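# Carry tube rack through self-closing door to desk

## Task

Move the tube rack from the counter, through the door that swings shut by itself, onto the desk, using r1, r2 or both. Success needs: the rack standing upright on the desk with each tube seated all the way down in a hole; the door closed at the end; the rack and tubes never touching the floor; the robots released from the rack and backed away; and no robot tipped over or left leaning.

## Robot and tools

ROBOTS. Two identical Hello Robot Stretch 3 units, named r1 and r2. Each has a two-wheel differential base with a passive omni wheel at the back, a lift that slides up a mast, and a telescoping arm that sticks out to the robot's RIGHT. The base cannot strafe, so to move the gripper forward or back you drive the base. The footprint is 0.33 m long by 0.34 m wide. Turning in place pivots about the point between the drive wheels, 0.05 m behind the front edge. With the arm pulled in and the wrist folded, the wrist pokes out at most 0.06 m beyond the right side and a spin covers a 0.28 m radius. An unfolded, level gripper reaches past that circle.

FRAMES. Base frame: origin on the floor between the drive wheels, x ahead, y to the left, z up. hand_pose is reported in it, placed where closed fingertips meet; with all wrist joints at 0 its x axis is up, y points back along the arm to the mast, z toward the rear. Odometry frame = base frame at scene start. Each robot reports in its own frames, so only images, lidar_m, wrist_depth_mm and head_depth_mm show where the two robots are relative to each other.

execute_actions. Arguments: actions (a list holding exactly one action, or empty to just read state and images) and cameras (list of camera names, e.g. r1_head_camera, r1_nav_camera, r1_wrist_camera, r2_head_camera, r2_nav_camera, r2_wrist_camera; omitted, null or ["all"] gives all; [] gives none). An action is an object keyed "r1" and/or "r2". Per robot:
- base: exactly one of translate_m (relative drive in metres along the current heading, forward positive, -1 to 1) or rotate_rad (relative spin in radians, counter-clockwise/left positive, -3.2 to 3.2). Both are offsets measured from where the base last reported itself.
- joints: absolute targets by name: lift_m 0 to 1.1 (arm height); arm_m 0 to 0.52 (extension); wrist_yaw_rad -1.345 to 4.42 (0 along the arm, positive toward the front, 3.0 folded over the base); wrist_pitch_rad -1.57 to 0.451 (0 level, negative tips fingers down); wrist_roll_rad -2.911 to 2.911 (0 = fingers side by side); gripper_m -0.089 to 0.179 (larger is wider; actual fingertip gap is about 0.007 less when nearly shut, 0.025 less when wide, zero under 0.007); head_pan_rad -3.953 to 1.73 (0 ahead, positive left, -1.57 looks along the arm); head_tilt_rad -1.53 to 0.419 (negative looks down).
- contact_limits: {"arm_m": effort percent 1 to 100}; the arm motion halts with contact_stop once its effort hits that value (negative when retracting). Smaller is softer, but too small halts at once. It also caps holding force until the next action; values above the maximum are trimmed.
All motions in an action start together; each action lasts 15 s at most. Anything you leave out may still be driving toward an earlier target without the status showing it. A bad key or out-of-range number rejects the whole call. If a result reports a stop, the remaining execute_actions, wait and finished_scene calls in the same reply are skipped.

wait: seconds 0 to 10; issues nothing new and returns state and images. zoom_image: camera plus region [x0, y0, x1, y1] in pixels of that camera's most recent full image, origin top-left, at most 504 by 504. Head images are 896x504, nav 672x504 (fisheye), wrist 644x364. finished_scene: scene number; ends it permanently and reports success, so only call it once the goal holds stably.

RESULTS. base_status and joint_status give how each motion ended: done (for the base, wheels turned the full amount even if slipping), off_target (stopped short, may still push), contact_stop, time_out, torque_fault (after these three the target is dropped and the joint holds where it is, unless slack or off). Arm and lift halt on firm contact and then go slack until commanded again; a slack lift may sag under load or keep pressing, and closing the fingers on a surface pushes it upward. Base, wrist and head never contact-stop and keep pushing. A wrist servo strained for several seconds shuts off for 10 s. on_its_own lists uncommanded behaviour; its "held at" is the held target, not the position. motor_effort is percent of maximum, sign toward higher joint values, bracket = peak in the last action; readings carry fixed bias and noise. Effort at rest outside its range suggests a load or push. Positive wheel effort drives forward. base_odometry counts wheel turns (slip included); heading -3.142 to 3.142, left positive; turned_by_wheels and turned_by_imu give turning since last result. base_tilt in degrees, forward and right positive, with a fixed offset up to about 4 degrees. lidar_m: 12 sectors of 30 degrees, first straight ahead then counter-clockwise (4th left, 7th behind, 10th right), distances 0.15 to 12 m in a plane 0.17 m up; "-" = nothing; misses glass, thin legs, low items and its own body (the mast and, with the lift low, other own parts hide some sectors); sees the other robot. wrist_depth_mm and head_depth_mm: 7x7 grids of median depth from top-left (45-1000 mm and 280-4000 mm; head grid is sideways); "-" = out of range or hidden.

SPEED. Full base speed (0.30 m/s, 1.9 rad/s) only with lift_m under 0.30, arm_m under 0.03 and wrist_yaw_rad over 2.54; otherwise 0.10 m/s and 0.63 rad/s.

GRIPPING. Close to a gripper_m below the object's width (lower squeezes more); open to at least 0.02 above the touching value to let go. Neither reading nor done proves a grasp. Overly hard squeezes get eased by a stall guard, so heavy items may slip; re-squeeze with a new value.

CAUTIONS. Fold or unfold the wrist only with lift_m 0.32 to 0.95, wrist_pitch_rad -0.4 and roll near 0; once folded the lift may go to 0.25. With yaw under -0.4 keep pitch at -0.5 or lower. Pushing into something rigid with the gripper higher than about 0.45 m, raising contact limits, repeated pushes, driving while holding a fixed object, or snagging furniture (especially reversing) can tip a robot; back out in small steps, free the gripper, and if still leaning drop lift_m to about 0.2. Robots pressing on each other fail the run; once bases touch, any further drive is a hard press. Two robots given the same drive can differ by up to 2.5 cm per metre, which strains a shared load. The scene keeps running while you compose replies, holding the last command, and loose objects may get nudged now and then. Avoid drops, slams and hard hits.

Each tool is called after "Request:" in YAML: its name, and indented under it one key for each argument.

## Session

Request:
execute_actions:
  actions: []

Scene clock: 0.00 s.
r1.base_odometry: x=+0.000 y=+0.000 heading=+0.000 (m, m, rad; r1's odometry frame)
r1.turned_by_wheels: +0.000 (rad since the last result)
r1.turned_by_imu: +0.000 (rad since the last result)
r1.base_tilt: forward=-0.6 right=-1.0 (deg)
r1.lidar_m: 1.77 2.32 1.59 1.36 0.95 0.89 0.91 0.85 0.80 0.82 1.07 1.72
r1.head_depth_mm: 1650 1654 1651 1651 1646 1647 1648 / 1727 1735 1740 1738 1735 1728 1738 / 1819 1838 1841 1830 1838 1836 1830 / 1893 1933 1941 1939 1938 1951 1939 / 1989 2064 2073 2075 2072 2062 2031 / 2007 2205 2197 2208 2204 2216 2166 / 2008 2369 2360 2361 2363 2367 2152
r1.base_status: not commanded
r1.joint_positions: lift_m=+0.556 arm_m=+0.003 wrist_yaw_rad=+3.125 wrist_pitch_rad=-0.319 wrist_roll_rad=+0.002 gripper_m=+0.037 head_pan_rad=+0.020 head_tilt_rad=-0.006
r1.joint_status: not commanded
r1.motor_effort: left_wheel=+0 right_wheel=+0 lift_m=+27 arm_m=-1 wrist_yaw_rad=+0 wrist_pitch_rad=+5 wrist_roll_rad=+0 gripper_m=+0 head_pan_rad=-1 head_tilt_rad=+1 (%)
r1.hand_pose: x=-0.0173 y=+0.0881 z=+0.5913 quat_wxyz=(+0.119, +0.699, +0.106, +0.697) (m; r1's base frame)
r1.wrist_depth_mm: 740 898 - - - - - / 751 928 - - - - - / 764 955 - - - - - / 785 - - - - - - / 798 - - - - - - / 822 932 - 929 927 898 893 / 764 800 - 777 772 740 754
r2.base_odometry: x=+0.000 y=+0.000 heading=+0.000 (m, m, rad; r2's odometry frame)
r2.turned_by_wheels: +0.000 (rad since the last result)
r2.turned_by_imu: +0.000 (rad since the last result)
r2.base_tilt: forward=+1.0 right=+2.3 (deg)
r2.lidar_m: 2.03 1.99 1.00 0.76 0.76 0.79 0.65 0.64 0.68 0.97 1.50 2.54
r2.head_depth_mm: 1771 2522 2629 2641 2677 2690 2127 / 1775 2417 2445 2449 2470 2494 2102 / 1803 2282 2318 2335 2328 2369 2105 / 1817 2163 2176 2181 2201 2223 2079 / 1831 2046 2047 2065 2082 2085 2047 / 1846 1935 1939 1960 1967 1986 1957 / 1803 1842 1854 1845 1875 1879 1860
r2.base_status: not commanded
r2.joint_positions: lift_m=+0.408 arm_m=+0.003 wrist_yaw_rad=+3.026 wrist_pitch_rad=-0.323 wrist_roll_rad=+0.006 gripper_m=+0.037 head_pan_rad=+0.008 head_tilt_rad=-0.012
r2.joint_status: not commanded
r2.motor_effort: left_wheel=-1 right_wheel=+0 lift_m=+33 arm_m=+0 wrist_yaw_rad=+0 wrist_pitch_rad=+5 wrist_roll_rad=+0 gripper_m=+0 head_pan_rad=-1 head_tilt_rad=+2 (%)
r2.hand_pose: x=+0.0058 y=+0.0861 z=+0.4423 quat_wxyz=(+0.154, +0.705, +0.073, +0.688) (m; r2's base frame)
r2.wrist_depth_mm: 552 - 724 804 939 - - / 583 623 768 878 - - - / 606 654 820 908 - - - / 650 700 891 - - - - / 687 804 937 968 917 951 938 / 747 742 - 746 767 731 742 / 624 620 - 628 595 607 624
pictures: r1_head_camera (sideways: a quarter turn clockwise sets it upright), r1_nav_camera (sideways: a quarter turn counterclockwise sets it upright), r1_wrist_camera, r2_head_camera (sideways: a quarter turn clockwise sets it upright), r2_nav_camera (sideways: a quarter turn counterclockwise sets it upright), r2_wrist_camera
Images, in order (width x height): r1_head_camera 896x504, r1_nav_camera 672x504, r1_wrist_camera 644x364, r2_head_camera 896x504, r2_nav_camera 672x504, r2_wrist_camera 644x364.

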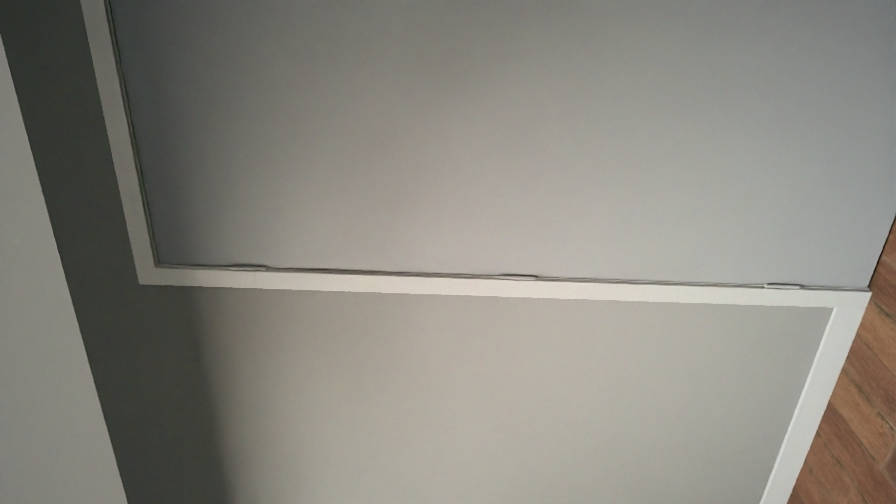

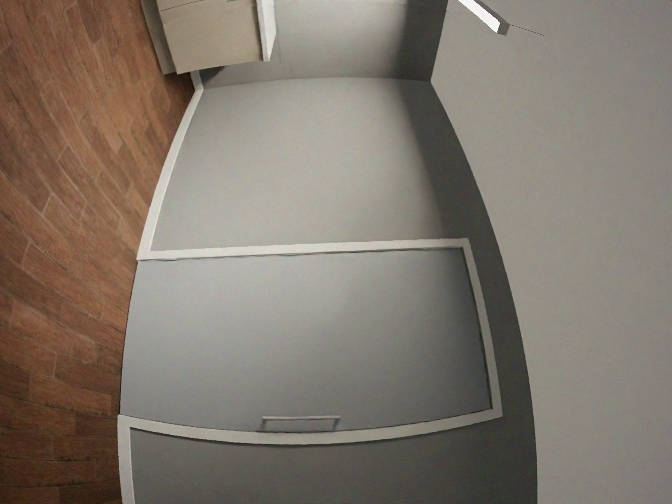

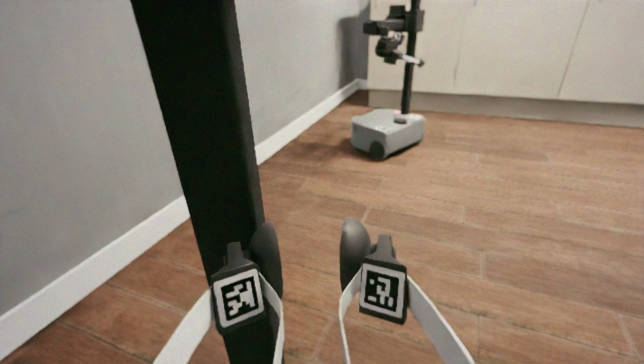

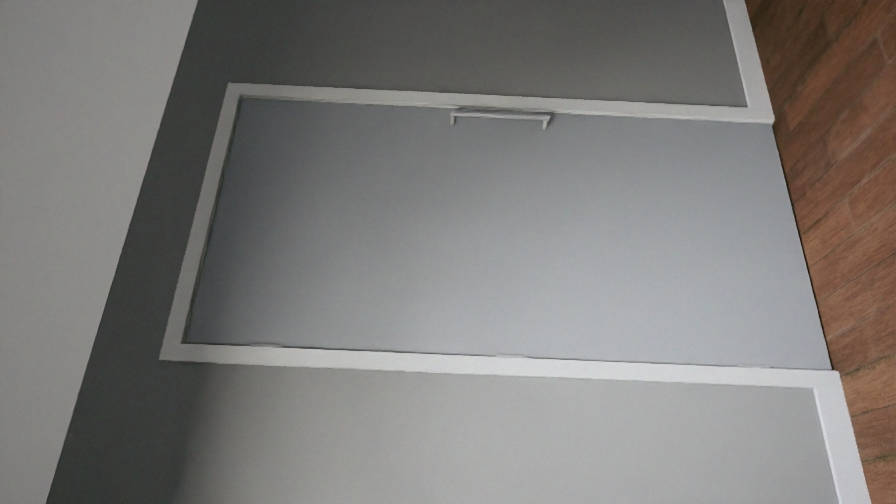

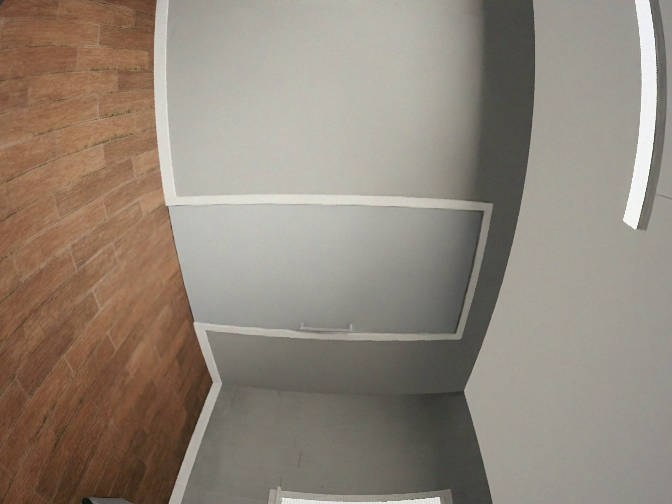

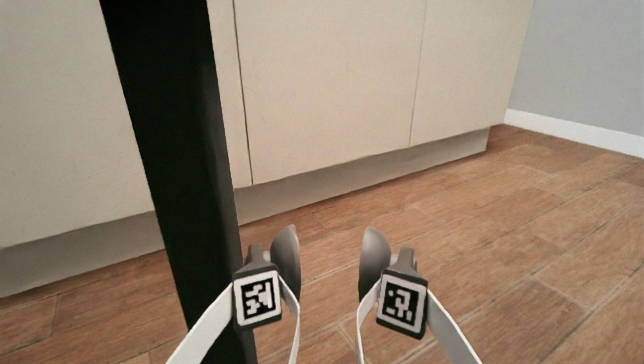

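Request:
execute_actions:
  actions:
    - {"r1": {"base": {"translate_m": 1.0}, "joints": {"head_pan_rad": -0.6, "head_tilt_rad": -0.3}}, "r2": {"base": {"rotate_rad": -2.69}, "joints": {"head_pan_rad": -1.57, "head_tilt_rad": -0.35}}}
  cameras: ["r1_nav_camera", "r2_nav_camera", "r2_head_camera"]

Scene clock: 104.00 s.
r1.base_odometry: x=+1.000 y=+0.000 heading=+0.000 (m, m, rad; r1's odometry frame)
r1.turned_by_wheels: +0.000 (rad since the last result)
r1.turned_by_imu: +0.007 (rad since the last result)
r1.base_tilt: forward=-0.6 right=-1.1 (deg)
r1.lidar_m: 0.86 1.12 1.91 1.95 1.60 1.79 1.83 1.32 1.25 1.27 0.88 0.84
r1.head_depth_mm: 727 769 817 860 933 1002 1076 / 718 761 805 859 919 988 1070 / 712 750 797 848 908 974 1051 / 703 744 788 836 892 956 1033 / 696 734 778 826 881 945 1019 / 688 724 767 816 870 933 1002 / 680 717 759 807 856 917 986
r1.base_status: done
r1.joint_positions: lift_m=+0.556 arm_m=+0.003 wrist_yaw_rad=+3.125 wrist_pitch_rad=-0.319 wrist_roll_rad=+0.002 gripper_m=+0.037 head_pan_rad=-0.593 head_tilt_rad=-0.296
r1.joint_status: all done
r1.motor_effort: left_wheel=-2(6) right_wheel=+1(4) lift_m=+27(27) arm_m=-1(0) wrist_yaw_rad=+0(0) wrist_pitch_rad=+4(4) wrist_roll_rad=+0(0) gripper_m=+0(1) head_pan_rad=-4(42) head_tilt_rad=-2(21) (%)
r1.hand_pose: x=-0.0173 y=+0.0881 z=+0.5913 quat_wxyz=(+0.119, +0.699, +0.106, +0.697) (m; r1's base frame)
r1.wrist_depth_mm: - - - - - - - / - - - - - - - / - - - - - - - / - - - - - - - / - - - - - - - / 939 935 - 912 921 893 877 / 786 781 - 768 763 750 742
r2.base_odometry: x=+0.000 y=+0.000 heading=-2.690 (m, m, rad; r2's odometry frame)
r2.turned_by_wheels: -2.690 (rad since the last result)
r2.turned_by_imu: -2.666 (rad since the last result)
r2.base_tilt: forward=+1.0 right=+2.2 (deg)
r2.lidar_m: 0.64 0.66 0.90 2.39 1.46 1.47 1.98 1.07 0.78 0.74 0.77 0.67
r2.head_depth_mm: 1144 1220 1309 1231 820 873 962 / 1143 1223 1309 1214 823 874 958 / 1145 1219 1306 1198 822 875 959 / 1144 1224 1312 1180 823 873 963 / 1150 1221 1310 1162 822 875 961 / 1147 1219 1305 1148 812 876 961 / 1147 1224 1308 1365 810 871 961
r2.base_status: done
r2.joint_positions: lift_m=+0.408 arm_m=+0.003 wrist_yaw_rad=+3.026 wrist_pitch_rad=-0.323 wrist_roll_rad=+0.006 gripper_m=+0.037 head_pan_rad=-1.563 head_tilt_rad=-0.346
r2.joint_status: all done
r2.motor_effort: left_wheel=+3(6) right_wheel=-4(8) lift_m=+33(33) arm_m=+0(0) wrist_yaw_rad=+0(1) wrist_pitch_rad=+5(5) wrist_roll_rad=+0(0) gripper_m=+0(0) head_pan_rad=-5(56) head_tilt_rad=-3(33) (%)
r2.hand_pose: x=+0.0058 y=+0.0861 z=+0.4423 quat_wxyz=(+0.154, +0.705, +0.073, +0.688) (m; r2's base frame)
r2.wrist_depth_mm: - - - - - 913 658 / - - - - - 947 655 / - - - - - 972 677 / - - - - - 935 661 / 891 920 947 967 950 874 667 / 746 757 - 758 745 758 666 / 609 603 - 609 603 605 607
pictures: r1_nav_camera (sideways: a quarter turn counterclockwise sets it upright), r2_head_camera (sideways: a quarter turn clockwise sets it upright), r2_nav_camera (sideways: a quarter turn counterclockwise sets it upright)
Images, in order (width x height): r1_nav_camera 672x504, r2_head_camera 896x504, r2_nav_camera 672x504.

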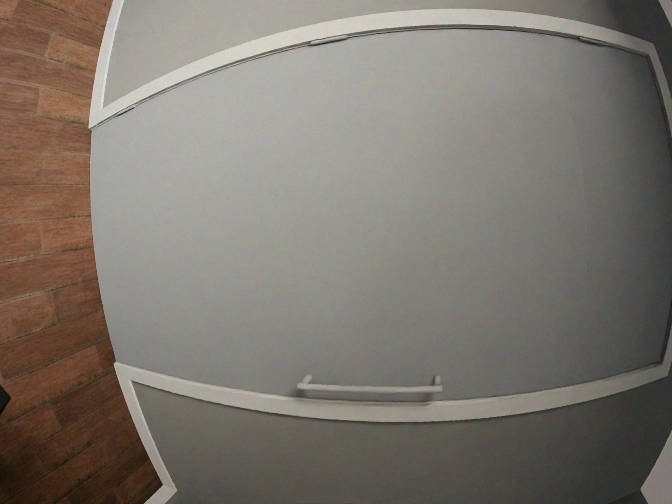

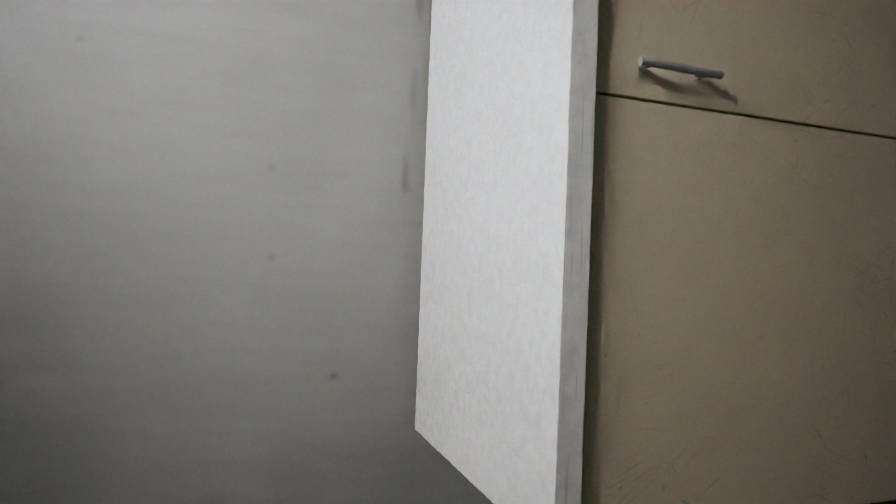

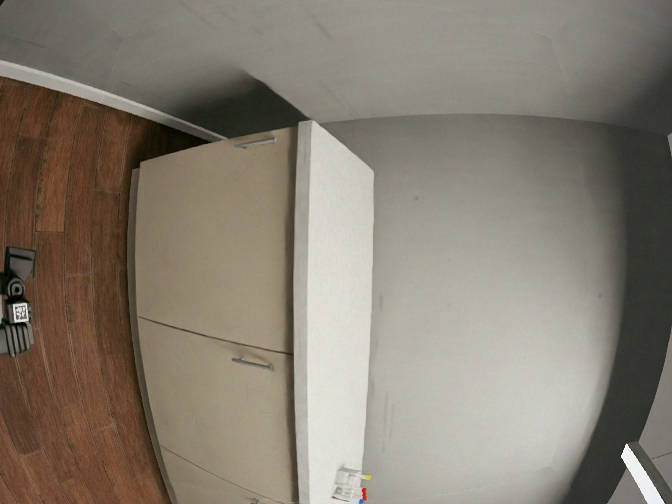

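Request:
execute_actions:
  actions:
    - {"r1": {"base": {"rotate_rad": 0.12}}, "r2": {"base": {"translate_m": -1.0}}}
  cameras: []

Request:
execute_actions:
  actions:
    - {"r1": {"base": {"translate_m": 0.5}}, "r2": {"base": {"translate_m": -0.25}, "joints": {"wrist_pitch_rad": -0.4, "head_pan_rad": -1.0}}}
  cameras: ["r2_nav_camera"]

Scene clock: 141.33 s.
r1.base_odometry: x=+1.000 y=+0.000 heading=+0.120 (m, m, rad; r1's odometry frame)
r1.turned_by_wheels: +0.120 (rad since the last result)
r1.turned_by_imu: +0.121 (rad since the last result)
r1.base_tilt: forward=-0.7 right=-1.1 (deg)
r1.lidar_m: 0.88 1.27 0.99 2.01 1.83 1.79 1.67 1.28 1.24 1.12 0.86 0.84
r1.head_depth_mm: 697 736 779 828 883 946 1024 / 696 736 780 829 884 948 1024 / 697 738 782 829 885 949 1025 / 699 738 783 831 884 955 1024 / 699 739 782 831 889 950 1025 / 700 740 782 833 886 953 1026 / 699 739 782 835 891 952 1028
r1.base_status: done
r1.joint_positions: lift_m=+0.556 arm_m=+0.003 wrist_yaw_rad=+3.125 wrist_pitch_rad=-0.319 wrist_roll_rad=+0.002 gripper_m=+0.037 head_pan_rad=-0.593 head_tilt_rad=-0.296
r1.joint_status: not commanded
r1.motor_effort: left_wheel=-4(9) right_wheel=+3(7) lift_m=+27(26) arm_m=-1(0) wrist_yaw_rad=+0(0) wrist_pitch_rad=+4(5) wrist_roll_rad=+0(0) gripper_m=+1(0) head_pan_rad=-4(4) head_tilt_rad=-2(2) (%)
r1.hand_pose: x=-0.0173 y=+0.0881 z=+0.5913 quat_wxyz=(+0.119, +0.699, +0.106, +0.697) (m; r1's base frame)
r1.wrist_depth_mm: - - - - - 814 - / - - - - - - - / - - - - - - - / - - - - - - - / - - - - - - - / 933 922 - 904 911 890 869 / 799 786 - 768 755 760 742
r2.base_odometry: x=+0.900 y=+0.437 heading=-2.690 (m, m, rad; r2's odometry frame)
r2.turned_by_wheels: +0.000 (rad since the last result)
r2.turned_by_imu: -0.004 (rad since the last result)
r2.base_tilt: forward=+1.0 right=+2.3 (deg)
r2.lidar_m: 1.64 1.69 2.29 1.04 1.43 1.03 0.99 1.02 0.80 0.76 0.79 1.06
r2.head_depth_mm: 1158 1243 1325 1382 848 902 989 / 1161 1233 1328 1214 845 901 987 / 1158 1235 1322 1196 842 896 986 / 1159 1231 1327 1180 835 897 986 / 1157 1237 1326 1002 835 898 983 / 1162 1234 1327 1004 834 898 984 / 1160 1237 1325 1128 834 898 985
r2.base_status: done
r2.joint_positions: lift_m=+0.408 arm_m=+0.003 wrist_yaw_rad=+3.026 wrist_pitch_rad=-0.323 wrist_roll_rad=+0.006 gripper_m=+0.037 head_pan_rad=-1.563 head_tilt_rad=-0.346
r2.joint_status: not commanded
r2.motor_effort: left_wheel=+2(3) right_wheel=-4(10) lift_m=+33(33) arm_m=-1(0) wrist_yaw_rad=+0(1) wrist_pitch_rad=+5(5) wrist_roll_rad=+0(0) gripper_m=+0(0) head_pan_rad=-5(4) head_tilt_rad=-3(3) (%)
r2.hand_pose: x=+0.0058 y=+0.0861 z=+0.4423 quat_wxyz=(+0.154, +0.705, +0.073, +0.688) (m; r2's base frame)
r2.wrist_depth_mm: - - - - - - - / - - - - - - - / - - - - - - - / - - - - - - - / 915 937 949 921 924 923 933 / 759 766 - 733 756 734 737 / 625 617 - 627 587 610 615
pictures: none
No camera images: the call's "cameras" was empty. Leave "cameras" out to get every camera's image.

Scene clock: 147.37 s.
r1.base_odometry: x=+1.496 y=+0.060 heading=+0.120 (m, m, rad; r1's odometry frame)
r1.turned_by_wheels: +0.000 (rad since the last result)
r1.turned_by_imu: +0.003 (rad since the last result)
r1.base_tilt: forward=-0.6 right=-1.1 (deg)
r1.lidar_m: 0.44 0.63 0.75 0.75 2.26 2.20 2.04 1.56 1.33 0.56 0.43 0.42
r1.head_depth_mm: 324 343 363 386 411 440 475 / 325 343 364 386 412 442 475 / 325 343 364 386 413 442 475 / 326 344 364 387 413 443 477 / 326 345 365 387 414 443 478 / 326 345 365 388 414 444 478 / 326 346 366 389 415 445 479
r1.base_status: done
r1.joint_positions: lift_m=+0.556 arm_m=+0.003 wrist_yaw_rad=+3.125 wrist_pitch_rad=-0.319 wrist_roll_rad=+0.002 gripper_m=+0.037 head_pan_rad=-0.593 head_tilt_rad=-0.296
r1.joint_status: not commanded
r1.motor_effort: left_wheel=-4(6) right_wheel=+3(8) lift_m=+27(27) arm_m=+0(1) wrist_yaw_rad=+0(0) wrist_pitch_rad=+4(4) wrist_roll_rad=+0(0) gripper_m=+1(1) head_pan_rad=-4(4) head_tilt_rad=-2(2) (%)
r1.hand_pose: x=-0.0173 y=+0.0881 z=+0.5913 quat_wxyz=(+0.119, +0.699, +0.106, +0.697) (m; r1's base frame)
r1.wrist_depth_mm: - - - - 675 - - / - - - - - - - / - - - - - - - / - - - - - - - / - - - - 911 - - / 919 928 - 897 912 898 876 / 780 790 - 764 764 753 756
r2.base_odometry: x=+1.125 y=+0.546 heading=-2.690 (m, m, rad; r2's odometry frame)
r2.turned_by_wheels: +0.000 (rad since the last result)
r2.turned_by_imu: +0.000 (rad since the last result)
r2.base_tilt: forward=+1.1 right=+2.3 (deg)
r2.lidar_m: 1.89 1.95 2.49 0.79 0.79 0.77 0.74 0.76 1.03 0.77 0.79 1.06
r2.head_depth_mm: 1156 1219 1287 1231 805 826 884 / 1226 1296 1366 1212 844 887 956 / 1298 1374 1460 1065 896 960 1037 / 1379 1467 1556 1180 961 1047 1140 / 1467 1575 1676 1159 1053 1146 1281 / 1577 1696 1800 1148 1152 1270 1355 / 1718 1834 1940 1224 1279 1419 1391
r2.base_status: done
r2.joint_positions: lift_m=+0.408 arm_m=+0.003 wrist_yaw_rad=+3.026 wrist_pitch_rad=-0.413 wrist_roll_rad=+0.006 gripper_m=+0.037 head_pan_rad=-1.007 head_tilt_rad=-0.346
r2.joint_status: all done
r2.motor_effort: left_wheel=+3(5) right_wheel=-4(10) lift_m=+33(33) arm_m=+0(0) wrist_yaw_rad=+0(1) wrist_pitch_rad=+4(5) wrist_roll_rad=+1(0) gripper_m=+0(0) head_pan_rad=+4(44) head_tilt_rad=-2(3) (%)
r2.hand_pose: x=+0.0046 y=+0.0758 z=+0.4216 quat_wxyz=(+0.185, +0.701, +0.105, +0.681) (m; r2's base frame)
r2.wrist_depth_mm: - - - - - - - / - - - - - - - / 980 - - - - - - / 930 - 914 - - - - / 827 824 - 827 796 809 799 / 684 675 - 680 683 672 674 / 571 581 - 563 556 560 573
pictures: r2_nav_camera (sideways: a quarter turn counterclockwise sets it upright)
Images, in order (width x height): r2_nav_camera 672x504.

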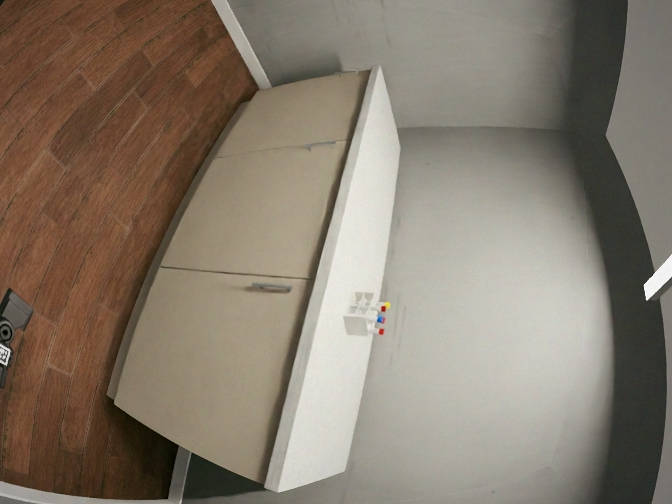

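Request:
execute_actions:
  actions:
    - {"r1": {"base": {"rotate_rad": -0.61}, "joints": {"head_pan_rad": -0.9, "head_tilt_rad": -0.3}}, "r2": {"base": {"rotate_rad": -1.57}}}
  cameras: []

Request:
execute_actions:
  actions:
    - {"r1": {"joints": {"lift_m": 0.85, "wrist_pitch_rad": -0.4}}, "r2": {"base": {"translate_m": 0.43}}}
  cameras: []

Request:
execute_actions:
  actions:
    - {"r1": {"joints": {"wrist_yaw_rad": 1.28, "gripper_m": 0.17}}, "r2": {"base": {"rotate_rad": 1.57}, "joints": {"head_pan_rad": -1.2, "head_tilt_rad": -0.3}}}
  cameras: ["r1_nav_camera", "r2_head_camera"]

Scene clock: 175.57 s.
r1.base_odometry: x=+1.496 y=+0.060 heading=-0.490 (m, m, rad; r1's odometry frame)
r1.turned_by_wheels: -0.610 (rad since the last result)
r1.turned_by_imu: -0.604 (rad since the last result)
r1.base_tilt: forward=-0.6 right=-1.1 (deg)
r1.lidar_m: 0.42 0.43 0.58 1.47 1.68 2.25 2.21 2.23 1.59 1.52 0.61 0.44
r1.head_depth_mm: 869 952 1057 1188 1358 1586 1535 / 709 759 826 940 1041 1171 1338 / 626 670 720 778 824 929 1018 / 549 583 620 663 711 770 838 / 488 515 544 578 615 657 704 / 440 462 487 512 540 573 608 / 400 418 438 459 481 508 536
r1.base_status: done
r1.joint_positions: lift_m=+0.556 arm_m=+0.003 wrist_yaw_rad=+3.125 wrist_pitch_rad=-0.319 wrist_roll_rad=+0.002 gripper_m=+0.037 head_pan_rad=-0.893 head_tilt_rad=-0.296
r1.joint_status: all done
r1.motor_effort: left_wheel=+3(9) right_wheel=-2(5) lift_m=+27(27) arm_m=-1(0) wrist_yaw_rad=+0(0) wrist_pitch_rad=+5(4) wrist_roll_rad=+0(0) gripper_m=+0(0) head_pan_rad=-4(30) head_tilt_rad=-2(1) (%)
r1.hand_pose: x=-0.0173 y=+0.0881 z=+0.5913 quat_wxyz=(+0.119, +0.699, +0.106, +0.697) (m; r1's base frame)
r1.wrist_depth_mm: - - - - - 638 457 / - 760 - - - 655 463 / - - - - - 675 461 / - - - - - 690 460 / - 978 - - - 696 467 / 948 853 - 898 920 700 477 / 791 796 - 774 756 695 491
r2.base_odometry: x=+1.125 y=+0.546 heading=+2.024 (m, m, rad; r2's odometry frame)
r2.turned_by_wheels: -1.570 (rad since the last result)
r2.turned_by_imu: -1.556 (rad since the last result)
r2.base_tilt: forward=+1.1 right=+2.3 (deg)
r2.lidar_m: 0.77 0.79 1.06 1.89 1.96 2.50 2.38 0.75 0.77 0.74 0.76 1.02
r2.head_depth_mm: 597 628 663 700 741 791 844 / 632 667 704 747 793 848 911 / 669 708 750 801 855 919 988 / 712 756 804 858 923 998 1085 / 761 809 864 933 1007 1097 1202 / 813 873 937 1016 1105 1209 1311 / 878 944 1021 1115 1230 1357 1383
r2.base_status: done
r2.joint_positions: lift_m=+0.408 arm_m=+0.003 wrist_yaw_rad=+3.026 wrist_pitch_rad=-0.413 wrist_roll_rad=+0.006 gripper_m=+0.037 head_pan_rad=-1.007 head_tilt_rad=-0.346
r2.joint_status: not commanded
r2.motor_effort: left_wheel=+3(7) right_wheel=-4(9) lift_m=+33(33) arm_m=+0(0) wrist_yaw_rad=+0(1) wrist_pitch_rad=+5(4) wrist_roll_rad=+0(1) gripper_m=+0(0) head_pan_rad=+4(4) head_tilt_rad=-3(3) (%)
r2.hand_pose: x=+0.0046 y=+0.0758 z=+0.4216 quat_wxyz=(+0.185, +0.701, +0.105, +0.681) (m; r2's base frame)
r2.wrist_depth_mm: - - - - - - 775 / - - - - - - 788 / - - - - - - 790 / - - - - - - 860 / 816 838 - 825 830 828 793 / 683 685 - 646 688 680 652 / 564 572 - 582 558 577 573
pictures: none
No camera images: the call's "cameras" was empty. Leave "cameras" out to get every camera's image.

Scene clock: 180.87 s.
r1.base_odometry: x=+1.496 y=+0.060 heading=-0.490 (m, m, rad; r1's odometry frame)
r1.turned_by_wheels: +0.000 (rad since the last result)
r1.turned_by_imu: +0.001 (rad since the last result)
r1.base_tilt: forward=-0.6 right=-1.1 (deg)
r1.lidar_m: 0.42 0.43 0.58 1.30 1.30 2.25 2.21 2.22 1.59 1.52 0.61 0.44
r1.head_depth_mm: 868 950 1060 1184 1354 1584 1538 / 710 759 826 935 1039 1169 1339 / 626 669 719 778 825 929 1017 / 548 583 620 663 712 771 836 / 489 516 546 577 616 655 704 / 440 462 485 512 540 573 608 / 400 419 438 459 483 508 536
r1.base_status: not commanded
r1.joint_positions: lift_m=+0.850 arm_m=+0.003 wrist_yaw_rad=+3.125 wrist_pitch_rad=-0.412 wrist_roll_rad=+0.002 gripper_m=+0.037 head_pan_rad=-0.893 head_tilt_rad=-0.296
r1.joint_status: all done
r1.motor_effort: left_wheel=+3(3) right_wheel=-2(2) lift_m=+33(35) arm_m=-1(0) wrist_yaw_rad=+0(0) wrist_pitch_rad=+4(4) wrist_roll_rad=+0(0) gripper_m=+0(0) head_pan_rad=-5(4) head_tilt_rad=-2(3) (%)
r1.hand_pose: x=-0.0174 y=+0.0774 z=+0.8637 quat_wxyz=(+0.151, +0.694, +0.139, +0.690) (m; r1's base frame)
r1.wrist_depth_mm: - - - - - 645 460 / - - - - - 657 460 / - - - - - 662 465 / - - - - - 676 461 / - - - - - 693 479 / - - - - - 718 489 / - - - - 991 704 495
r2.base_odometry: x=+0.936 y=+0.932 heading=+2.024 (m, m, rad; r2's odometry frame)
r2.turned_by_wheels: +0.000 (rad since the last result)
r2.turned_by_imu: +0.003 (rad since the last result)
r2.base_tilt: forward=+1.0 right=+2.2 (deg)
r2.lidar_m: 0.34 0.35 0.47 1.22 1.97 2.65 1.16 1.05 0.76 0.73 0.75 0.35
r2.head_depth_mm: 590 621 655 692 732 781 833 / 626 659 696 737 784 837 898 / 662 699 743 789 845 907 978 / 704 747 796 852 912 986 1075 / 752 800 857 922 994 1086 1195 / 806 862 932 1006 1096 1207 1303 / 870 936 1016 1102 1197 1299 1347
r2.base_status: done
r2.joint_positions: lift_m=+0.408 arm_m=+0.003 wrist_yaw_rad=+3.026 wrist_pitch_rad=-0.413 wrist_roll_rad=+0.006 gripper_m=+0.037 head_pan_rad=-1.007 head_tilt_rad=-0.346
r2.joint_status: not commanded
r2.motor_effort: left_wheel=+2(7) right_wheel=-4(5) lift_m=+33(33) arm_m=-1(0) wrist_yaw_rad=+1(1) wrist_pitch_rad=+4(5) wrist_roll_rad=+0(0) gripper_m=-1(0) head_pan_rad=+4(4) head_tilt_rad=-3(3) (%)
r2.hand_pose: x=+0.0046 y=+0.0758 z=+0.4215 quat_wxyz=(+0.185, +0.701, +0.105, +0.681) (m; r2's base frame)
r2.wrist_depth_mm: - - - - 837 496 348 / - - - - 862 498 351 / - - - - 858 510 356 / - - - - 939 508 361 / 823 801 - 848 793 524 363 / 671 679 - 678 674 622 361 / 587 593 - 573 561 558 368
pictures: none
No camera images: the call's "cameras" was empty. Leave "cameras" out to get every camera's image.

Scene clock: 184.30 s.
r1.base_odometry: x=+1.496 y=+0.060 heading=-0.490 (m, m, rad; r1's odometry frame)
r1.turned_by_wheels: +0.000 (rad since the last result)
r1.turned_by_imu: +0.001 (rad since the last result)
r1.base_tilt: forward=-0.6 right=-1.0 (deg)
r1.lidar_m: 0.42 0.43 0.58 1.16 1.30 2.26 2.21 2.23 1.59 1.53 0.61 0.44
r1.head_depth_mm: 867 954 1054 1191 1360 1575 1540 / 708 759 825 937 1039 1167 1335 / 624 670 720 778 825 929 1013 / 548 582 619 663 712 768 837 / 488 515 545 578 614 656 704 / 440 462 486 511 541 572 609 / 400 419 438 459 482 507 536
r1.base_status: not commanded
r1.joint_positions: lift_m=+0.850 arm_m=+0.003 wrist_yaw_rad=+1.284 wrist_pitch_rad=-0.412 wrist_roll_rad=+0.002 gripper_m=+0.170 head_pan_rad=-0.893 head_tilt_rad=-0.296
r1.joint_status: all done
r1.motor_effort: left_wheel=+3(3) right_wheel=-2(2) lift_m=+33(33) arm_m=-1(0) wrist_yaw_rad=-4(5) wrist_pitch_rad=+4(4) wrist_roll_rad=+0(0) gripper_m=+0(85) head_pan_rad=-4(4) head_tilt_rad=-2(3) (%)
r1.hand_pose: x=+0.1945 y=-0.2116 z=+0.8637 quat_wxyz=(+0.641, +0.530, -0.468, +0.298) (m; r1's base frame)
r1.wrist_depth_mm: 260 278 301 334 367 412 463 / 276 297 326 360 404 461 527 / 294 320 355 397 450 522 613 / 316 346 386 437 506 595 726 / 343 377 428 487 570 674 879 / 364 434 478 558 676 - - / - 470 534 641 798 970 -
r2.base_odometry: x=+0.936 y=+0.932 heading=-2.689 (m, m, rad; r2's odometry frame)
r2.turned_by_wheels: +1.570 (rad since the last result)
r2.turned_by_imu: +1.558 (rad since the last result)
r2.base_tilt: forward=+1.1 right=+2.3 (deg)
r2.lidar_m: 1.22 1.96 2.66 1.16 1.05 0.76 0.73 0.75 0.35 0.34 0.35 0.47
r2.head_depth_mm: 767 806 848 893 820 579 449 / 793 835 883 937 808 575 446 / 825 870 919 973 802 572 444 / 859 909 961 1022 794 568 441 / 894 947 1006 1063 788 564 439 / 935 993 1055 1106 663 559 450 / 976 1037 1107 1156 685 555 467
r2.base_status: done
r2.joint_positions: lift_m=+0.408 arm_m=+0.003 wrist_yaw_rad=+3.026 wrist_pitch_rad=-0.413 wrist_roll_rad=+0.006 gripper_m=+0.037 head_pan_rad=-1.193 head_tilt_rad=-0.310
r2.joint_status: all done
r2.motor_effort: left_wheel=-4(8) right_wheel=+4(7) lift_m=+33(33) arm_m=+0(1) wrist_yaw_rad=-1(0) wrist_pitch_rad=+4(5) wrist_roll_rad=+0(0) gripper_m=+1(0) head_pan_rad=-5(26) head_tilt_rad=+7(17) (%)
r2.hand_pose: x=+0.0046 y=+0.0758 z=+0.4215 quat_wxyz=(+0.185, +0.701, +0.105, +0.681) (m; r2's base frame)
r2.wrist_depth_mm: - - - - - - - / 963 - - - - - - / 942 - - - - - - / 914 - - - - - - / 809 818 - 821 832 813 790 / 676 666 - 676 683 676 671 / 572 562 - 571 551 562 567
pictures: r1_nav_camera (sideways: a quarter turn counterclockwise sets it upright), r2_head_camera (sideways: a quarter turn clockwise sets it upright)
Images, in order (width x height): r1_nav_camera 672x504, r2_head_camera 896x504.

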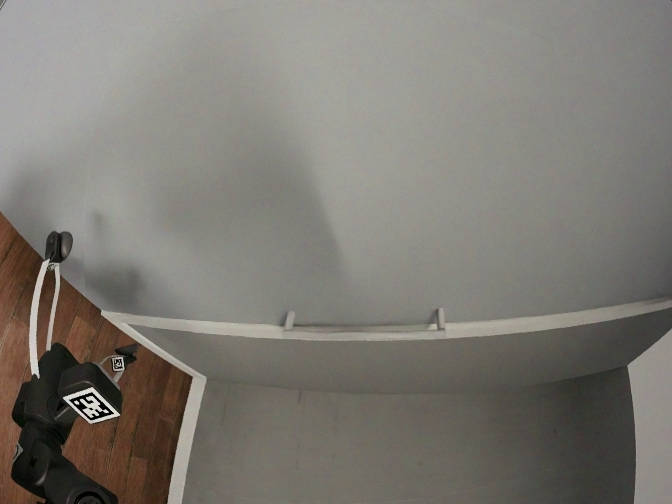

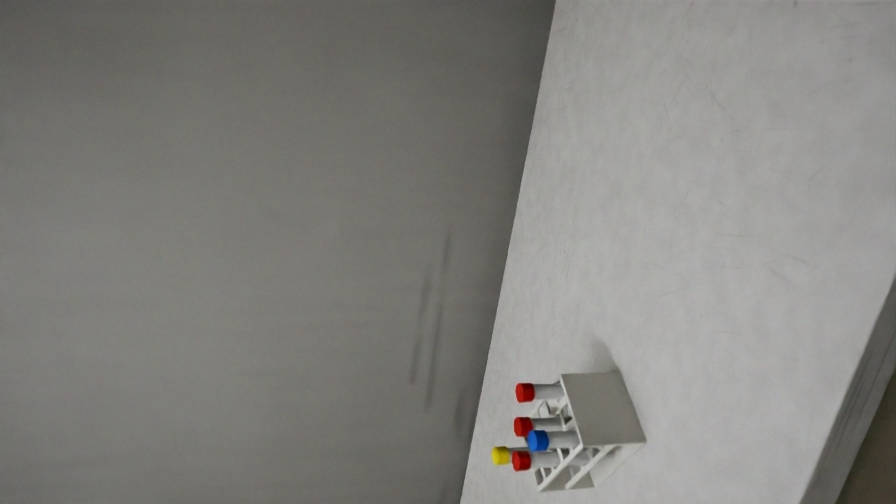

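Request:
zoom_image:
  camera: "r2_head_camera"
  region: [460, 340, 700, 504]

Region (460, 340, 700, 504) of r2_head_camera's 896x504 image, scaled by 2.100, with more detail than that image has; it fills the top 344 rows of this view, and the rest is white.

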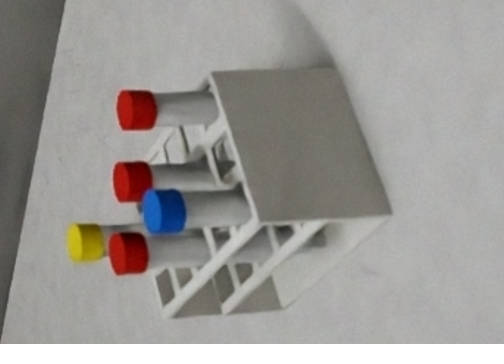

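Request:
execute_actions:
  actions:
    - {"r1": {"joints": {"wrist_pitch_rad": 0.0, "arm_m": 0.47}}, "r2": {"base": {"translate_m": -0.1}, "joints": {"wrist_yaw_rad": 1.57, "gripper_m": 0.17, "lift_m": 0.93}}}
  cameras: ["r1_wrist_camera"]

Scene clock: 224.70 s.
r1.base_odometry: x=+1.496 y=+0.060 heading=-0.490 (m, m, rad; r1's odometry frame)
r1.turned_by_wheels: +0.000 (rad since the last result)
r1.turned_by_imu: +0.001 (rad since the last result)
r1.base_tilt: forward=-0.6 right=-1.1 (deg)
r1.lidar_m: 0.42 0.43 0.58 1.15 1.68 2.25 2.21 2.23 1.59 1.52 0.61 0.44
r1.head_depth_mm: 868 956 1058 1191 1361 1587 1539 / 708 759 825 939 1041 1172 1334 / 626 669 720 778 826 926 1019 / 548 583 621 662 711 770 836 / 489 515 544 577 614 656 704 / 440 462 486 512 541 572 609 / 400 419 438 460 482 508 535
r1.base_status: not commanded
r1.joint_positions: lift_m=+0.850 arm_m=+0.470 wrist_yaw_rad=+1.281 wrist_pitch_rad=-0.024 wrist_roll_rad=+0.002 gripper_m=+0.170 head_pan_rad=-0.893 head_tilt_rad=-0.296
r1.joint_status: all done
r1.motor_effort: left_wheel=+3(3) right_wheel=-2(2) lift_m=+33(34) arm_m=+4(4) wrist_yaw_rad=-1(4) wrist_pitch_rad=+8(7) wrist_roll_rad=+0(0) gripper_m=+0(0) head_pan_rad=-4(4) head_tilt_rad=-2(2) (%)
r1.hand_pose: x=+0.2236 y=-0.6877 z=+0.9582 quat_wxyz=(+0.572, +0.430, -0.562, +0.415) (m; r1's base frame)
r1.wrist_depth_mm: 278 301 317 345 393 446 506 / 284 306 326 360 409 465 530 / 292 315 339 368 423 483 550 / 299 323 342 378 438 496 572 / 305 331 362 394 453 518 602 / 310 347 374 405 471 - 640 / - 353 387 424 486 559 684
r2.base_odometry: x=+1.026 y=+0.976 heading=-2.690 (m, m, rad; r2's odometry frame)
r2.turned_by_wheels: +0.000 (rad since the last result)
r2.turned_by_imu: +0.000 (rad since the last result)
r2.base_tilt: forward=+1.1 right=+2.2 (deg)
r2.lidar_m: 1.23 2.07 2.79 1.14 0.91 0.65 0.63 0.65 0.88 0.34 0.35 0.47
r2.head_depth_mm: 770 808 850 896 818 579 448 / 795 837 882 936 808 576 446 / 827 872 921 978 804 571 444 / 858 909 968 1024 793 568 441 / 894 948 1006 1059 785 563 439 / 932 992 1055 1111 775 559 450 / 975 1038 1115 1156 692 555 478
r2.base_status: done
r2.joint_positions: lift_m=+0.930 arm_m=+0.003 wrist_yaw_rad=+1.572 wrist_pitch_rad=-0.414 wrist_roll_rad=+0.006 gripper_m=+0.170 head_pan_rad=-1.193 head_tilt_rad=-0.310
r2.joint_status: all done
r2.motor_effort: left_wheel=-3(8) right_wheel=+4(5) lift_m=+40(42) arm_m=+0(1) wrist_yaw_rad=+0(1) wrist_pitch_rad=+5(5) wrist_roll_rad=+0(0) gripper_m=+1(100) head_pan_rad=-5(4) head_tilt_rad=+6(6) (%)
r2.hand_pose: x=+0.2035 y=-0.1476 z=+0.9433 quat_wxyz=(+0.591, +0.593, -0.388, +0.385) (m; r2's base frame)
r2.wrist_depth_mm: - - - - - - 941 / - - - - 716 633 423 / - - - - 672 401 385 / - - - - 652 319 292 / - - - - 676 334 233 / - - - - 688 390 198 / - - - - 675 357 178
pictures: r1_wrist_camera
Images, in order (width x height): r1_wrist_camera 644x364.

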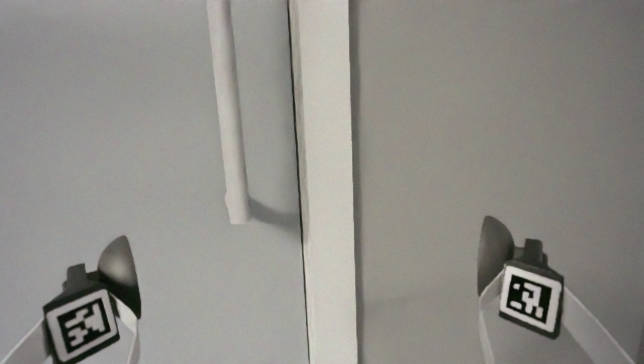

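Request:
execute_actions:
  actions:
    - {"r1": {"base": {"translate_m": 0.08}, "joints": {"lift_m": 0.97, "arm_m": 0.455}}, "r2": {"joints": {"wrist_pitch_rad": 0.0, "arm_m": 0.43, "head_pan_rad": -1.3, "head_tilt_rad": -0.5}}}
  cameras: ["r1_wrist_camera", "r2_wrist_camera", "r2_head_camera"]

Scene clock: 244.37 s.
r1.base_odometry: x=+1.567 y=+0.022 heading=-0.490 (m, m, rad; r1's odometry frame)
r1.turned_by_wheels: +0.000 (rad since the last result)
r1.turned_by_imu: +0.001 (rad since the last result)
r1.base_tilt: forward=-0.6 right=-1.1 (deg)
r1.lidar_m: 0.34 0.35 0.45 1.16 1.30 2.25 2.29 2.22 1.59 1.46 0.49 0.35
r1.head_depth_mm: 665 713 834 940 1075 1257 1414 / 575 622 676 735 787 899 1014 / 496 530 569 615 668 735 815 / 435 461 492 525 564 608 664 / 387 408 432 458 487 520 558 / 349 366 385 405 428 454 482 / 317 332 347 364 382 402 424
r1.base_status: done
r1.joint_positions: lift_m=+0.970 arm_m=+0.455 wrist_yaw_rad=+1.281 wrist_pitch_rad=-0.024 wrist_roll_rad=+0.002 gripper_m=+0.170 head_pan_rad=-0.893 head_tilt_rad=-0.296
r1.joint_status: all done
r1.motor_effort: left_wheel=+2(6) right_wheel=-2(4) lift_m=+33(35) arm_m=-5(4) wrist_yaw_rad=-1(1) wrist_pitch_rad=+8(8) wrist_roll_rad=+0(0) gripper_m=+1(0) head_pan_rad=-4(5) head_tilt_rad=-2(3) (%)
r1.hand_pose: x=+0.2236 y=-0.6734 z=+1.0783 quat_wxyz=(+0.572, +0.430, -0.562, +0.415) (m; r1's base frame)
r1.wrist_depth_mm: 216 232 246 274 307 345 392 / 222 238 252 283 318 359 404 / 228 245 260 291 331 370 426 / 232 251 267 298 338 387 442 / 238 259 276 310 353 400 464 / 241 270 285 321 367 - 494 / - 275 295 333 378 440 524
r2.base_odometry: x=+1.026 y=+0.976 heading=-2.690 (m, m, rad; r2's odometry frame)
r2.turned_by_wheels: +0.000 (rad since the last result)
r2.turned_by_imu: +0.001 (rad since the last result)
r2.base_tilt: forward=+1.0 right=+2.3 (deg)
r2.lidar_m: 1.23 2.06 2.80 1.16 0.91 0.65 0.63 0.65 0.88 0.34 0.35 0.47
r2.head_depth_mm: 740 804 863 970 1021 1139 1254 / 761 827 899 759 601 467 463 / 783 852 933 747 597 465 487 / 803 877 962 802 593 463 514 / 829 905 996 818 589 461 545 / 853 934 1031 809 585 474 579 / 878 966 1058 803 581 501 617
r2.base_status: not commanded
r2.joint_positions: lift_m=+0.930 arm_m=+0.430 wrist_yaw_rad=+1.570 wrist_pitch_rad=-0.022 wrist_roll_rad=+0.006 gripper_m=+0.170 head_pan_rad=-1.293 head_tilt_rad=-0.494
r2.joint_status: all done
r2.motor_effort: left_wheel=-3(3) right_wheel=+4(4) lift_m=+40(40) arm_m=+5(5) wrist_yaw_rad=+0(2) wrist_pitch_rad=+7(9) wrist_roll_rad=+0(0) gripper_m=+1(1) head_pan_rad=-5(17) head_tilt_rad=-4(26) (%)
r2.hand_pose: x=+0.2343 y=-0.5749 z=+1.0388 quat_wxyz=(+0.504, +0.507, -0.496, +0.493) (m; r2's base frame)
r2.wrist_depth_mm: - - - - - 667 439 / - - - - - 671 438 / - - - - - 648 438 / - - - - - 663 437 / - - 605 473 608 569 434 / - 409 408 407 410 406 395 / - 287 301 302 305 305 321
pictures: r1_wrist_camera, r2_head_camera (sideways: a quarter turn clockwise sets it upright), r2_wrist_camera
Images, in order (width x height): r1_wrist_camera 644x364, r2_head_camera 896x504, r2_wrist_camera 644x364.

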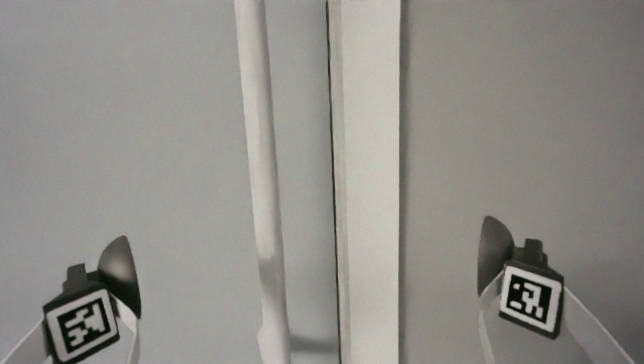

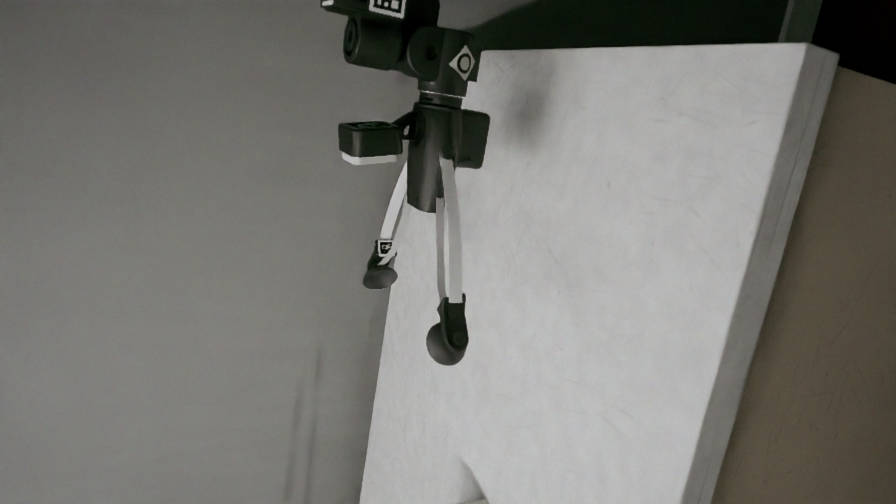

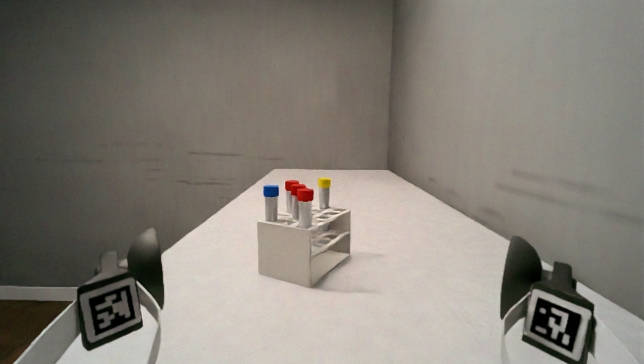

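Request:
zoom_image:
  camera: "r2_wrist_camera"
  region: [230, 160, 380, 300]

Region (230, 160, 380, 300) of r2_wrist_camera's 644x364 image, scaled by 3.360; it fills the top 470 rows of this view, and the rest is white.

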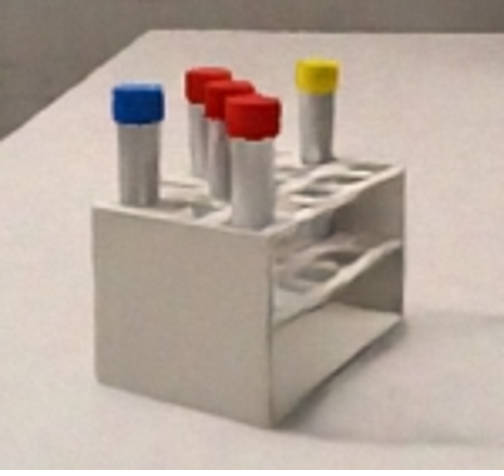

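Request:
execute_actions:
  actions:
    - {"r1": {"base": {"translate_m": 0.065}, "joints": {"arm_m": 0.45}}, "r2": {"base": {"translate_m": 0.30}, "joints": {"arm_m": 0.245, "wrist_yaw_rad": 1.22, "lift_m": 0.87, "head_pan_rad": -1.0, "head_tilt_rad": -0.6}}}
  cameras: ["r1_wrist_camera", "r2_wrist_camera"]

Scene clock: 279.47 s.
r1.base_odometry: x=+1.624 y=-0.009 heading=-0.490 (m, m, rad; r1's odometry frame)
r1.turned_by_wheels: +0.000 (rad since the last result)
r1.turned_by_imu: +0.001 (rad since the last result)
r1.base_tilt: forward=-0.5 right=-1.0 (deg)
r1.lidar_m: 0.27 0.28 0.38 0.95 1.69 2.26 2.36 2.23 1.59 1.18 0.40 0.29
r1.head_depth_mm: 541 594 650 702 785 985 1194 / 454 490 532 587 649 732 834 / 389 417 449 485 528 578 643 / 343 363 386 413 444 479 522 / 305 321 340 360 384 409 440 / 286 292 303 319 337 357 380 / - - 285 291 301 317 334
r1.base_status: done
r1.joint_positions: lift_m=+0.970 arm_m=+0.450 wrist_yaw_rad=+1.281 wrist_pitch_rad=-0.024 wrist_roll_rad=+0.002 gripper_m=+0.170 head_pan_rad=-0.893 head_tilt_rad=-0.296
r1.joint_status: all done
r1.motor_effort: left_wheel=+2(6) right_wheel=-2(4) lift_m=+34(33) arm_m=-5(4) wrist_yaw_rad=-1(1) wrist_pitch_rad=+8(8) wrist_roll_rad=+0(0) gripper_m=+1(0) head_pan_rad=-4(4) head_tilt_rad=-2(2) (%)
r1.hand_pose: x=+0.2236 y=-0.6684 z=+1.0783 quat_wxyz=(+0.572, +0.430, -0.562, +0.415) (m; r1's base frame)
r1.wrist_depth_mm: 167 178 193 214 225 266 303 / 172 183 197 221 231 274 316 / 174 187 204 226 239 283 328 / 178 192 210 233 248 294 346 / 182 198 216 240 255 306 363 / 184 207 222 248 267 - 381 / - 211 230 256 275 335 403
r2.base_odometry: x=+0.756 y=+0.845 heading=-2.690 (m, m, rad; r2's odometry frame)
r2.turned_by_wheels: +0.000 (rad since the last result)
r2.turned_by_imu: +0.002 (rad since the last result)
r2.base_tilt: forward=+1.1 right=+2.3 (deg)
r2.lidar_m: 1.20 1.76 2.37 2.82 1.33 0.97 0.93 0.48 0.35 0.33 0.35 0.47
r2.head_depth_mm: 769 836 903 744 - 431 477 / 811 887 949 617 514 442 531 / 860 946 989 608 528 467 600 / 916 1012 1002 677 527 557 689 / 976 1088 990 685 541 639 806 / 1051 1174 985 680 578 740 983 / 1131 1276 973 674 681 879 1158
r2.base_status: done
r2.joint_positions: lift_m=+0.870 arm_m=+0.245 wrist_yaw_rad=+1.221 wrist_pitch_rad=-0.021 wrist_roll_rad=+0.006 gripper_m=+0.170 head_pan_rad=-1.007 head_tilt_rad=-0.593
r2.joint_status: all done
r2.motor_effort: left_wheel=-3(4) right_wheel=+4(9) lift_m=+25(33) arm_m=-5(5) wrist_yaw_rad=+0(2) wrist_pitch_rad=+7(7) wrist_roll_rad=+0(0) gripper_m=+0(1) head_pan_rad=+4(32) head_tilt_rad=-5(19) (%)
r2.hand_pose: x=+0.2188 y=-0.4781 z=+0.9795 quat_wxyz=(+0.582, +0.413, -0.577, +0.398) (m; r2's base frame)
r2.wrist_depth_mm: - - - - 808 585 437 / - - - - 834 590 448 / - - - - 834 582 447 / - - 876 714 175 527 451 / - 524 422 381 176 393 425 / - 291 280 250 150 147 286 / - 200 210 192 155 151 224
pictures: r1_wrist_camera, r2_wrist_camera
Images, in order (width x height): r1_wrist_camera 644x364, r2_wrist_camera 644x364.

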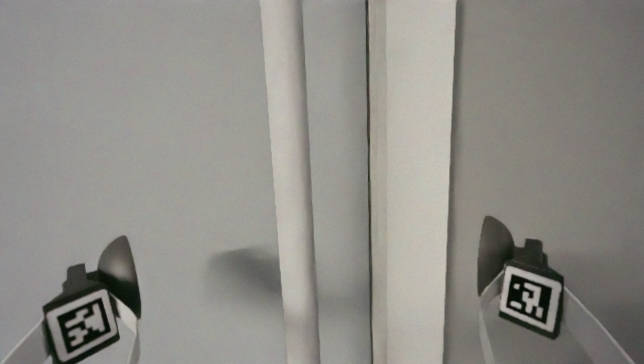

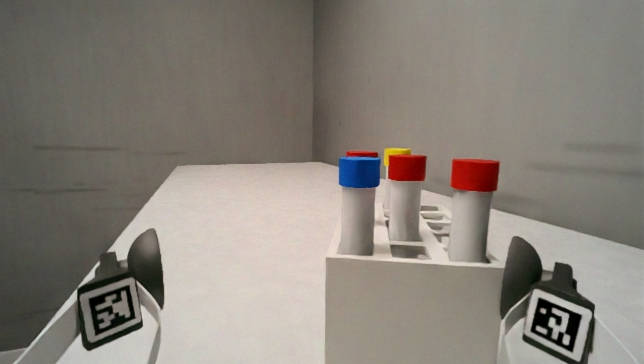

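Request:
execute_actions:
  actions:
    - {"r1": {"base": {"translate_m": 0.02}, "joints": {"arm_m": 0.44}}, "r2": {"joints": {"arm_m": 0.288}}}
  cameras: ["r1_wrist_camera", "r2_wrist_camera"]

Scene clock: 293.00 s.
r1.base_odometry: x=+1.642 y=-0.018 heading=-0.490 (m, m, rad; r1's odometry frame)
r1.turned_by_wheels: +0.000 (rad since the last result)
r1.turned_by_imu: +0.002 (rad since the last result)
r1.base_tilt: forward=-0.6 right=-1.0 (deg)
r1.lidar_m: 0.25 0.26 0.35 0.90 1.68 2.27 2.38 2.22 1.59 1.09 0.37 0.26
r1.head_depth_mm: 496 545 604 679 723 849 1087 / 415 450 490 538 594 669 764 / 357 383 411 444 484 530 588 / 314 333 355 379 406 440 478 / 288 296 312 330 351 376 402 / - - 287 295 309 328 348 / - - - - 286 294 306
r1.base_status: done
r1.joint_positions: lift_m=+0.970 arm_m=+0.440 wrist_yaw_rad=+1.281 wrist_pitch_rad=-0.024 wrist_roll_rad=+0.002 gripper_m=+0.170 head_pan_rad=-0.893 head_tilt_rad=-0.296
r1.joint_status: all done
r1.motor_effort: left_wheel=+2(6) right_wheel=-2(4) lift_m=+34(35) arm_m=-5(5) wrist_yaw_rad=-1(1) wrist_pitch_rad=+8(8) wrist_roll_rad=+0(0) gripper_m=+0(0) head_pan_rad=-4(4) head_tilt_rad=-3(2) (%)
r1.hand_pose: x=+0.2236 y=-0.6584 z=+1.0783 quat_wxyz=(+0.572, +0.430, -0.562, +0.415) (m; r1's base frame)
r1.wrist_depth_mm: 152 161 177 130 207 241 273 / 156 165 181 191 212 249 284 / 159 170 185 196 220 258 297 / 162 174 191 202 227 267 311 / 166 178 196 209 234 280 327 / 169 188 202 215 244 - 349 / - 191 208 221 255 301 366
r2.base_odometry: x=+0.756 y=+0.845 heading=-2.690 (m, m, rad; r2's odometry frame)
r2.turned_by_wheels: +0.000 (rad since the last result)
r2.turned_by_imu: +0.001 (rad since the last result)
r2.base_tilt: forward=+1.1 right=+2.3 (deg)
r2.lidar_m: 1.21 1.75 2.37 2.82 1.33 0.97 0.93 0.49 0.35 0.33 0.34 0.47
r2.head_depth_mm: 767 837 903 777 509 432 477 / 809 887 952 633 532 442 532 / 859 946 987 599 529 466 600 / 913 1011 1004 663 526 556 689 / 977 1087 992 686 541 637 809 / 1047 1180 982 681 578 739 980 / 1131 1280 970 675 683 880 1160
r2.base_status: not commanded
r2.joint_positions: lift_m=+0.870 arm_m=+0.288 wrist_yaw_rad=+1.221 wrist_pitch_rad=-0.021 wrist_roll_rad=+0.006 gripper_m=+0.170 head_pan_rad=-1.007 head_tilt_rad=-0.593
r2.joint_status: all done
r2.motor_effort: left_wheel=-3(4) right_wheel=+4(4) lift_m=+26(25) arm_m=+5(4) wrist_yaw_rad=+0(0) wrist_pitch_rad=+7(7) wrist_roll_rad=+0(0) gripper_m=+1(1) head_pan_rad=+4(4) head_tilt_rad=-5(5) (%)
r2.hand_pose: x=+0.2188 y=-0.5204 z=+0.9795 quat_wxyz=(+0.582, +0.413, -0.577, +0.398) (m; r2's base frame)
r2.wrist_depth_mm: - - - - 769 536 406 / - - - - 781 532 410 / - - - - 798 551 413 / - - 713 162 143 532 420 / - 421 423 165 355 426 399 / 298 290 248 137 136 285 284 / - 198 192 141 138 212 224
pictures: r1_wrist_camera, r2_wrist_camera
Images, in order (width x height): r1_wrist_camera 644x364, r2_wrist_camera 644x364.

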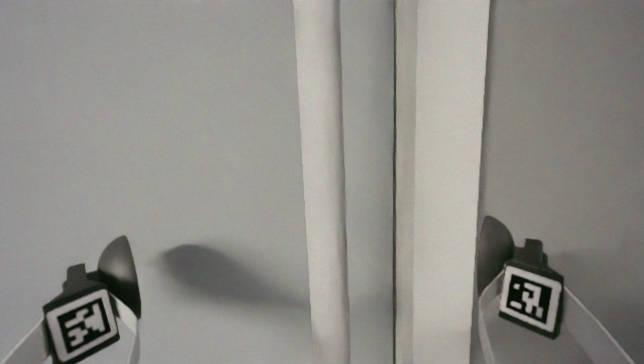

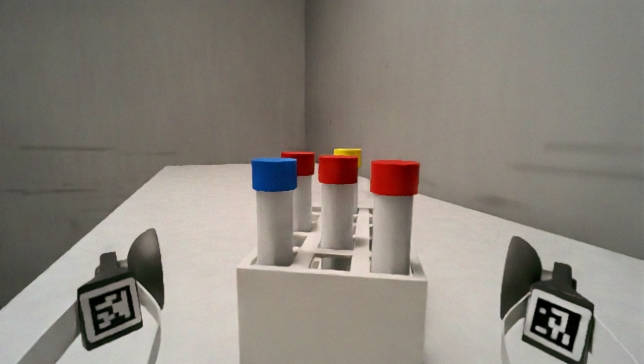

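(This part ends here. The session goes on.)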